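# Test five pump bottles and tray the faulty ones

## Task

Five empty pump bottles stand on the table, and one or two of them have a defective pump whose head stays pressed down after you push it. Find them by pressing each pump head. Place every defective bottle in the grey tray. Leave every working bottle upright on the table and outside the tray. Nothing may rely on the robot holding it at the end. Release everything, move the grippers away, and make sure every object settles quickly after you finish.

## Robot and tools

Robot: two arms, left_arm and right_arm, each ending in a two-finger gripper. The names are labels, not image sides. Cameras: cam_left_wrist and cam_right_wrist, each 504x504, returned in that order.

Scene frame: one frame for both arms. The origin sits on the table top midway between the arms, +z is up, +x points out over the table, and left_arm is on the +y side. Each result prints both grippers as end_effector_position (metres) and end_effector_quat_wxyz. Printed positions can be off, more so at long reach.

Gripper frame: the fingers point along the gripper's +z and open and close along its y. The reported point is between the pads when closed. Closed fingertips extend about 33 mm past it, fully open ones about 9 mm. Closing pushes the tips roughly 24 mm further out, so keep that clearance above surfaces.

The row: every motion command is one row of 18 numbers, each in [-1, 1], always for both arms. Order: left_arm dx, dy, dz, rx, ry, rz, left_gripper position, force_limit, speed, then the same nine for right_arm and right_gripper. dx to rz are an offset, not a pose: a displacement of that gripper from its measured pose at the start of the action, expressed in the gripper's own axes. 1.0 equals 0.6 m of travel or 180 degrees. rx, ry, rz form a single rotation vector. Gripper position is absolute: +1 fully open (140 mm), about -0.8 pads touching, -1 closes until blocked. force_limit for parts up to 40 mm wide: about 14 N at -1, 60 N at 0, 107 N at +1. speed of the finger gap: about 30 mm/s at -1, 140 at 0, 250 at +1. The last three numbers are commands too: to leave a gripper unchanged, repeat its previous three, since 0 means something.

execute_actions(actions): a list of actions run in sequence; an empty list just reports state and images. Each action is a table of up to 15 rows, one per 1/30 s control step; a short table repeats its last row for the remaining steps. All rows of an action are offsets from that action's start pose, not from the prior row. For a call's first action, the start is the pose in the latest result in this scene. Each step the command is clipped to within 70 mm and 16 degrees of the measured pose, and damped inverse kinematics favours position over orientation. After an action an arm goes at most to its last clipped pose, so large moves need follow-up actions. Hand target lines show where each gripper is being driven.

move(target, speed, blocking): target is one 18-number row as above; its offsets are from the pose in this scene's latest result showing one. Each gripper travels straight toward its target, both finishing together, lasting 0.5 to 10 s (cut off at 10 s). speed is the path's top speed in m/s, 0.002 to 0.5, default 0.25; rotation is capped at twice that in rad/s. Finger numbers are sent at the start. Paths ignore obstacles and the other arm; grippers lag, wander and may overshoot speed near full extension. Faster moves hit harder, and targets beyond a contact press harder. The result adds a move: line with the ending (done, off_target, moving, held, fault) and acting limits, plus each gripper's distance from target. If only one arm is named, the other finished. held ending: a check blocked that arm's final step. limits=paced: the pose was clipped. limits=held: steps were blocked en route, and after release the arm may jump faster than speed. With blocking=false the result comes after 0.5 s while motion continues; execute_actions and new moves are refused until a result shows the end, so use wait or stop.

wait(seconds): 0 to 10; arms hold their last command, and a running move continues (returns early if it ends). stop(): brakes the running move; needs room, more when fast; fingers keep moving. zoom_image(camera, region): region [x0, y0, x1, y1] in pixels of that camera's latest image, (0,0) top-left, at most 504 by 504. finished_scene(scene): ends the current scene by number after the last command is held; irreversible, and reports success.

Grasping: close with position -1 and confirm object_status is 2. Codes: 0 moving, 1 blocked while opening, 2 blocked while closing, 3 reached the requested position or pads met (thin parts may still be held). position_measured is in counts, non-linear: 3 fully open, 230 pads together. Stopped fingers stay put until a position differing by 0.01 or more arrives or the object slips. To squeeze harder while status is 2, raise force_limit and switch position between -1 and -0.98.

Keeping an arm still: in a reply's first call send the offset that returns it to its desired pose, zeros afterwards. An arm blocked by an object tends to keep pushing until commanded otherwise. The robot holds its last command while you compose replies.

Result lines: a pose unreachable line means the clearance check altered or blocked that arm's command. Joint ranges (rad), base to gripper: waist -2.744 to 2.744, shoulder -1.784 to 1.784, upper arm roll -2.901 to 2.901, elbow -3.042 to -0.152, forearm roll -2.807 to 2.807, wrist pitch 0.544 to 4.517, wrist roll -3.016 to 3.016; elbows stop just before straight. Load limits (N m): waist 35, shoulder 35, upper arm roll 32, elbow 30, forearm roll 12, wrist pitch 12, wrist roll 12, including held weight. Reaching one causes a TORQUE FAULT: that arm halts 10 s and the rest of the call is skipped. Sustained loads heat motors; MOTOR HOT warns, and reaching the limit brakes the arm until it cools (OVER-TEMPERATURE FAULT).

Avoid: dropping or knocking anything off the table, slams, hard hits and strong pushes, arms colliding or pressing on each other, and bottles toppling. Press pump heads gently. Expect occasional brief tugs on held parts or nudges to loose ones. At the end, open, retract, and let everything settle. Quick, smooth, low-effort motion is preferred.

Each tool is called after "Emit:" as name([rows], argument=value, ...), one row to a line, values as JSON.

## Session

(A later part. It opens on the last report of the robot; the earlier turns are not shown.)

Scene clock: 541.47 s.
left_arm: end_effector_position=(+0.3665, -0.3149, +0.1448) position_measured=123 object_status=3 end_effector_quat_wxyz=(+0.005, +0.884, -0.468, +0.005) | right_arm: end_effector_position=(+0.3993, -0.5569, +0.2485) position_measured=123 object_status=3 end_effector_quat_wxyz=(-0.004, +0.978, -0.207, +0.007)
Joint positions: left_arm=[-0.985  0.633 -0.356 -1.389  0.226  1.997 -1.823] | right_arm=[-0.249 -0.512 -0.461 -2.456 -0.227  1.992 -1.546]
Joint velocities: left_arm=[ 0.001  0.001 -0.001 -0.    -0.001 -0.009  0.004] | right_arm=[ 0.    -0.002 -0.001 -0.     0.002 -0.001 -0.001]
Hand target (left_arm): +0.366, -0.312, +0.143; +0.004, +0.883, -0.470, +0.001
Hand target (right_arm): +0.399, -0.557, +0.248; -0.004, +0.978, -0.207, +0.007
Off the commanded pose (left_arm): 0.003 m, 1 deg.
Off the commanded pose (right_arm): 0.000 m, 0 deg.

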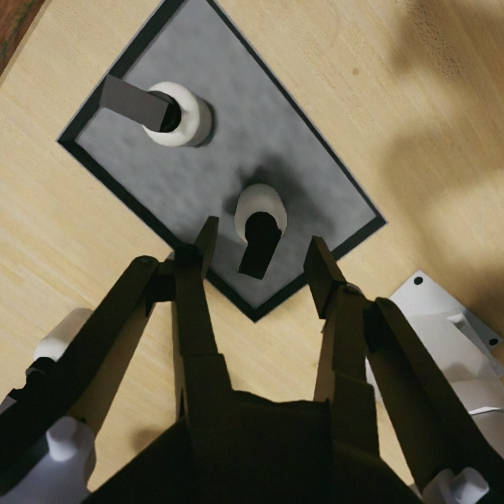

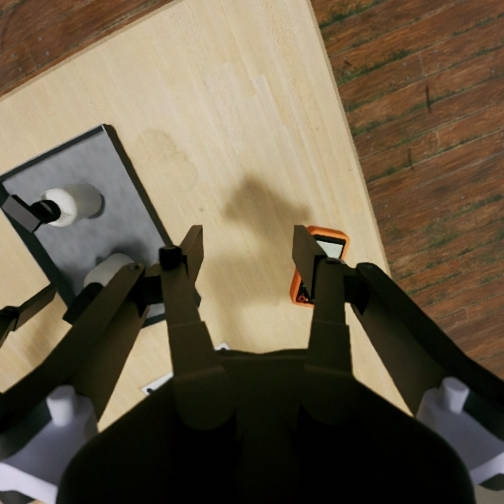

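Emit:
execute_actions([
  [[0,0,-0.0035,0,0,0,0.05,0,1,0,0,0,0,0,0,0.05,0,1],[0,0,-0.0134,0,0,0,0.05,0,1,0,0,0,0,0,0,0.05,0,1],[0,0,-0.0285,0,0,0,0.05,0,1,0,0,0,0,0,0,0.05,0,1],[-0.0033,0,-0.0479,0,0,0,0.05,0,1,0,0,0,0,0,0,0.05,0,1],[-0.0124,0,-0.0705,0,0,0,0.05,0,1,0,0,0,0,0,0,0.05,0,1],[-0.0261,0,-0.0951,0,0,0,0.05,0,1,0,0,0,0,0,0,0.05,0,1],[-0.0432,0,-0.1209,0,0,0,0.05,0,1,0,0,0,0,0,0,0.05,0,1],[-0.0627,0,-0.1466,0,0,0,0.05,0,1,0,0,0,0,0,0,0.05,0,1],[-0.0834,0,-0.1712,0,0,0,0.05,0,1,0,0,0,0,0,0,0.05,0,1],[-0.104,0,-0.1938,0,0,0,0.05,0,1,0,0,0,0,0,0,0.05,0,1],[-0.1235,0,-0.2132,0,0,0,0.05,0,1,0,0,0,0,0,0,0.05,0,1],[-0.1406,0,-0.2283,0,0,0,0.05,0,1,0,0,0,0,0,0,0.05,0,1],[-0.1543,0,-0.2382,0,0,0,0.05,0,1,0,0,0,0,0,0,0.05,0,1],[-0.1634,0,-0.2417,0,0,0,0.05,0,1,0,0,0,0,0,0,0.05,0,1],[-0.1667,0,-0.2417,0,0,0,0.05,0,1,0,0,0,0,0,0,0.05,0,1]],
])

Scene clock: 551.07 s.
left_arm: end_effector_position=(+0.3260, -0.2522, +0.2831) position_measured=123 object_status=3 end_effector_quat_wxyz=(+0.009, +0.887, -0.461, +0.023) | right_arm: end_effector_position=(+0.3993, -0.5569, +0.2485) position_measured=123 object_status=3 end_effector_quat_wxyz=(-0.004, +0.978, -0.207, +0.007)
Joint positions: left_arm=[-0.915  0.256 -0.404 -1.604  0.121  1.886 -1.811] | right_arm=[-0.249 -0.512 -0.461 -2.456 -0.227  1.992 -1.546]
Joint velocities: left_arm=[ 0.146 -0.958 -0.085 -0.599 -0.316 -0.137  0.071] | right_arm=[ 0.001  0.001 -0.001 -0.001 -0.     0.    -0.001]
Hand target (left_arm): +0.309, -0.230, +0.283; +0.004, +0.885, -0.466, +0.003
Hand target (right_arm): +0.399, -0.557, +0.248; -0.004, +0.978, -0.207, +0.007
Off the commanded pose (left_arm): 0.028 m, 2 deg.
Off the commanded pose (right_arm): 0.000 m, 0 deg.

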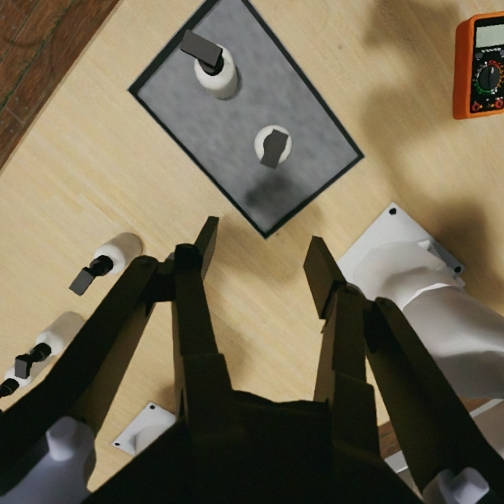

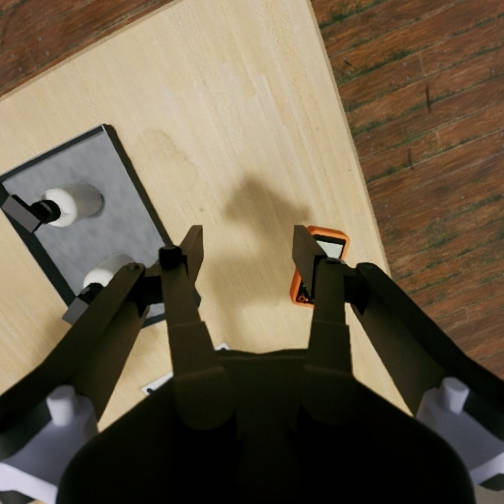

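Emit:
execute_actions(actions=[])

Emit:
zoom_image(camera="cam_right_wrist", region=[0, 170, 160, 340])

Emit:
zoom_image(camera="cam_left_wrist", region=[0, 190, 200, 420])

Emit:
zoom_image(camera="cam_left_wrist", region=[120, 0, 380, 230])

Scene clock: 553.40 s.
left_arm: end_effector_position=(+0.3094, -0.2325, +0.2844) position_measured=123 object_status=3 end_effector_quat_wxyz=(+0.005, +0.885, -0.465, +0.006) | right_arm: end_effector_position=(+0.3993, -0.5569, +0.2485) position_measured=123 object_status=3 end_effector_quat_wxyz=(-0.004, +0.978, -0.207, +0.007)
Joint positions: left_arm=[-0.902  0.203 -0.41  -1.662  0.083  1.863 -1.789] | right_arm=[-0.249 -0.512 -0.461 -2.456 -0.227  1.992 -1.546]
Joint velocities: left_arm=[-0.001 -0.001 -0.001 -0.001  0.002  0.     0.   ] | right_arm=[ 0.001 -0.001 -0.     0.     0.001 -0.     0.001]
Hand target (left_arm): +0.309, -0.230, +0.283; +0.004, +0.885, -0.466, +0.003
Hand target (right_arm): +0.399, -0.557, +0.248; -0.004, +0.978, -0.207, +0.007
Off the commanded pose (left_arm): 0.005 m, 0 deg.
Off the commanded pose (right_arm): 0.000 m, 0 deg.

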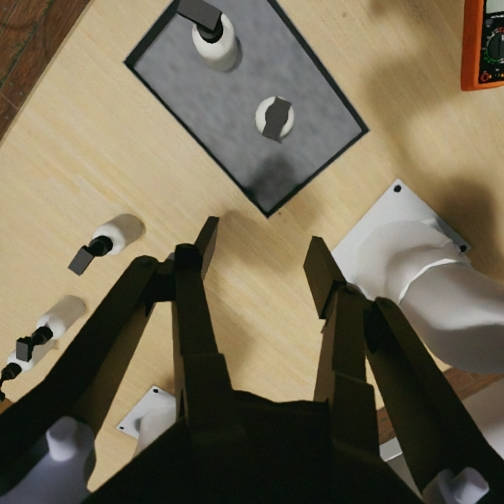

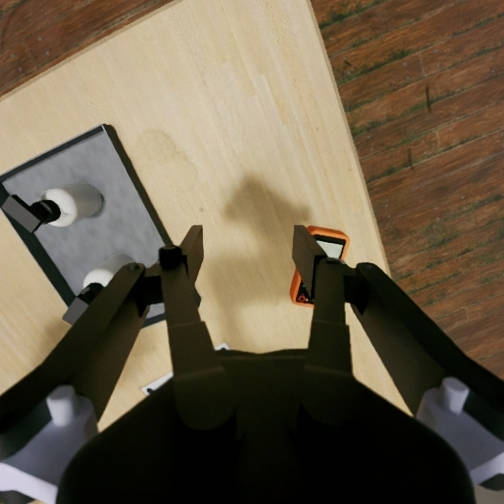

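Region (0, 170, 160, 340) of cam_right_wrist's 504x504 image, scaled by 2.965, with more detail than that image has; it fills the left 474 columns of this view, and the rest is white.

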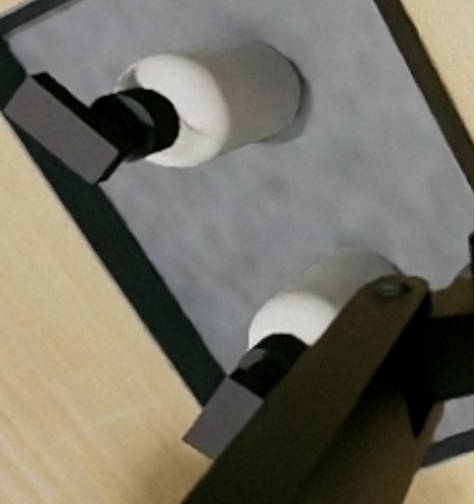

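Region (0, 190, 200, 420) of cam_left_wrist's 504x504 image, scaled by 2.191, with more detail than that image has; it fills the left 438 columns of this view, and the rest is white.

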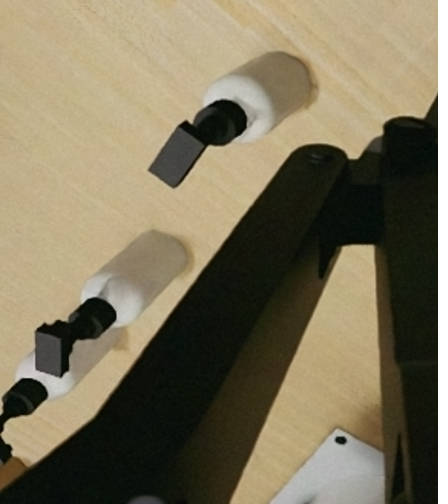

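Region (120, 0, 380, 230) of cam_left_wrist's 504x504 image, scaled by 1.938, with more detail than that image has; it fills the top 446 rows of this view, and the rest is white.

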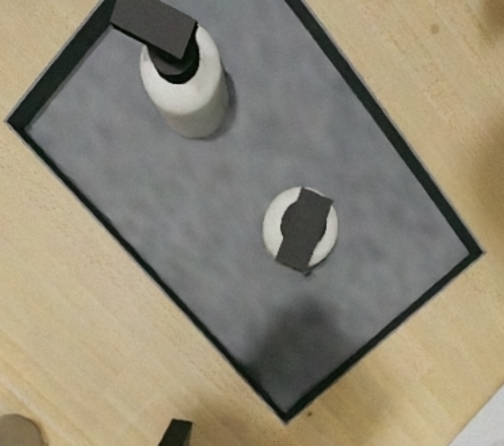

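Emit:
finished_scene(scene=2)

The scene is finished: the task was done.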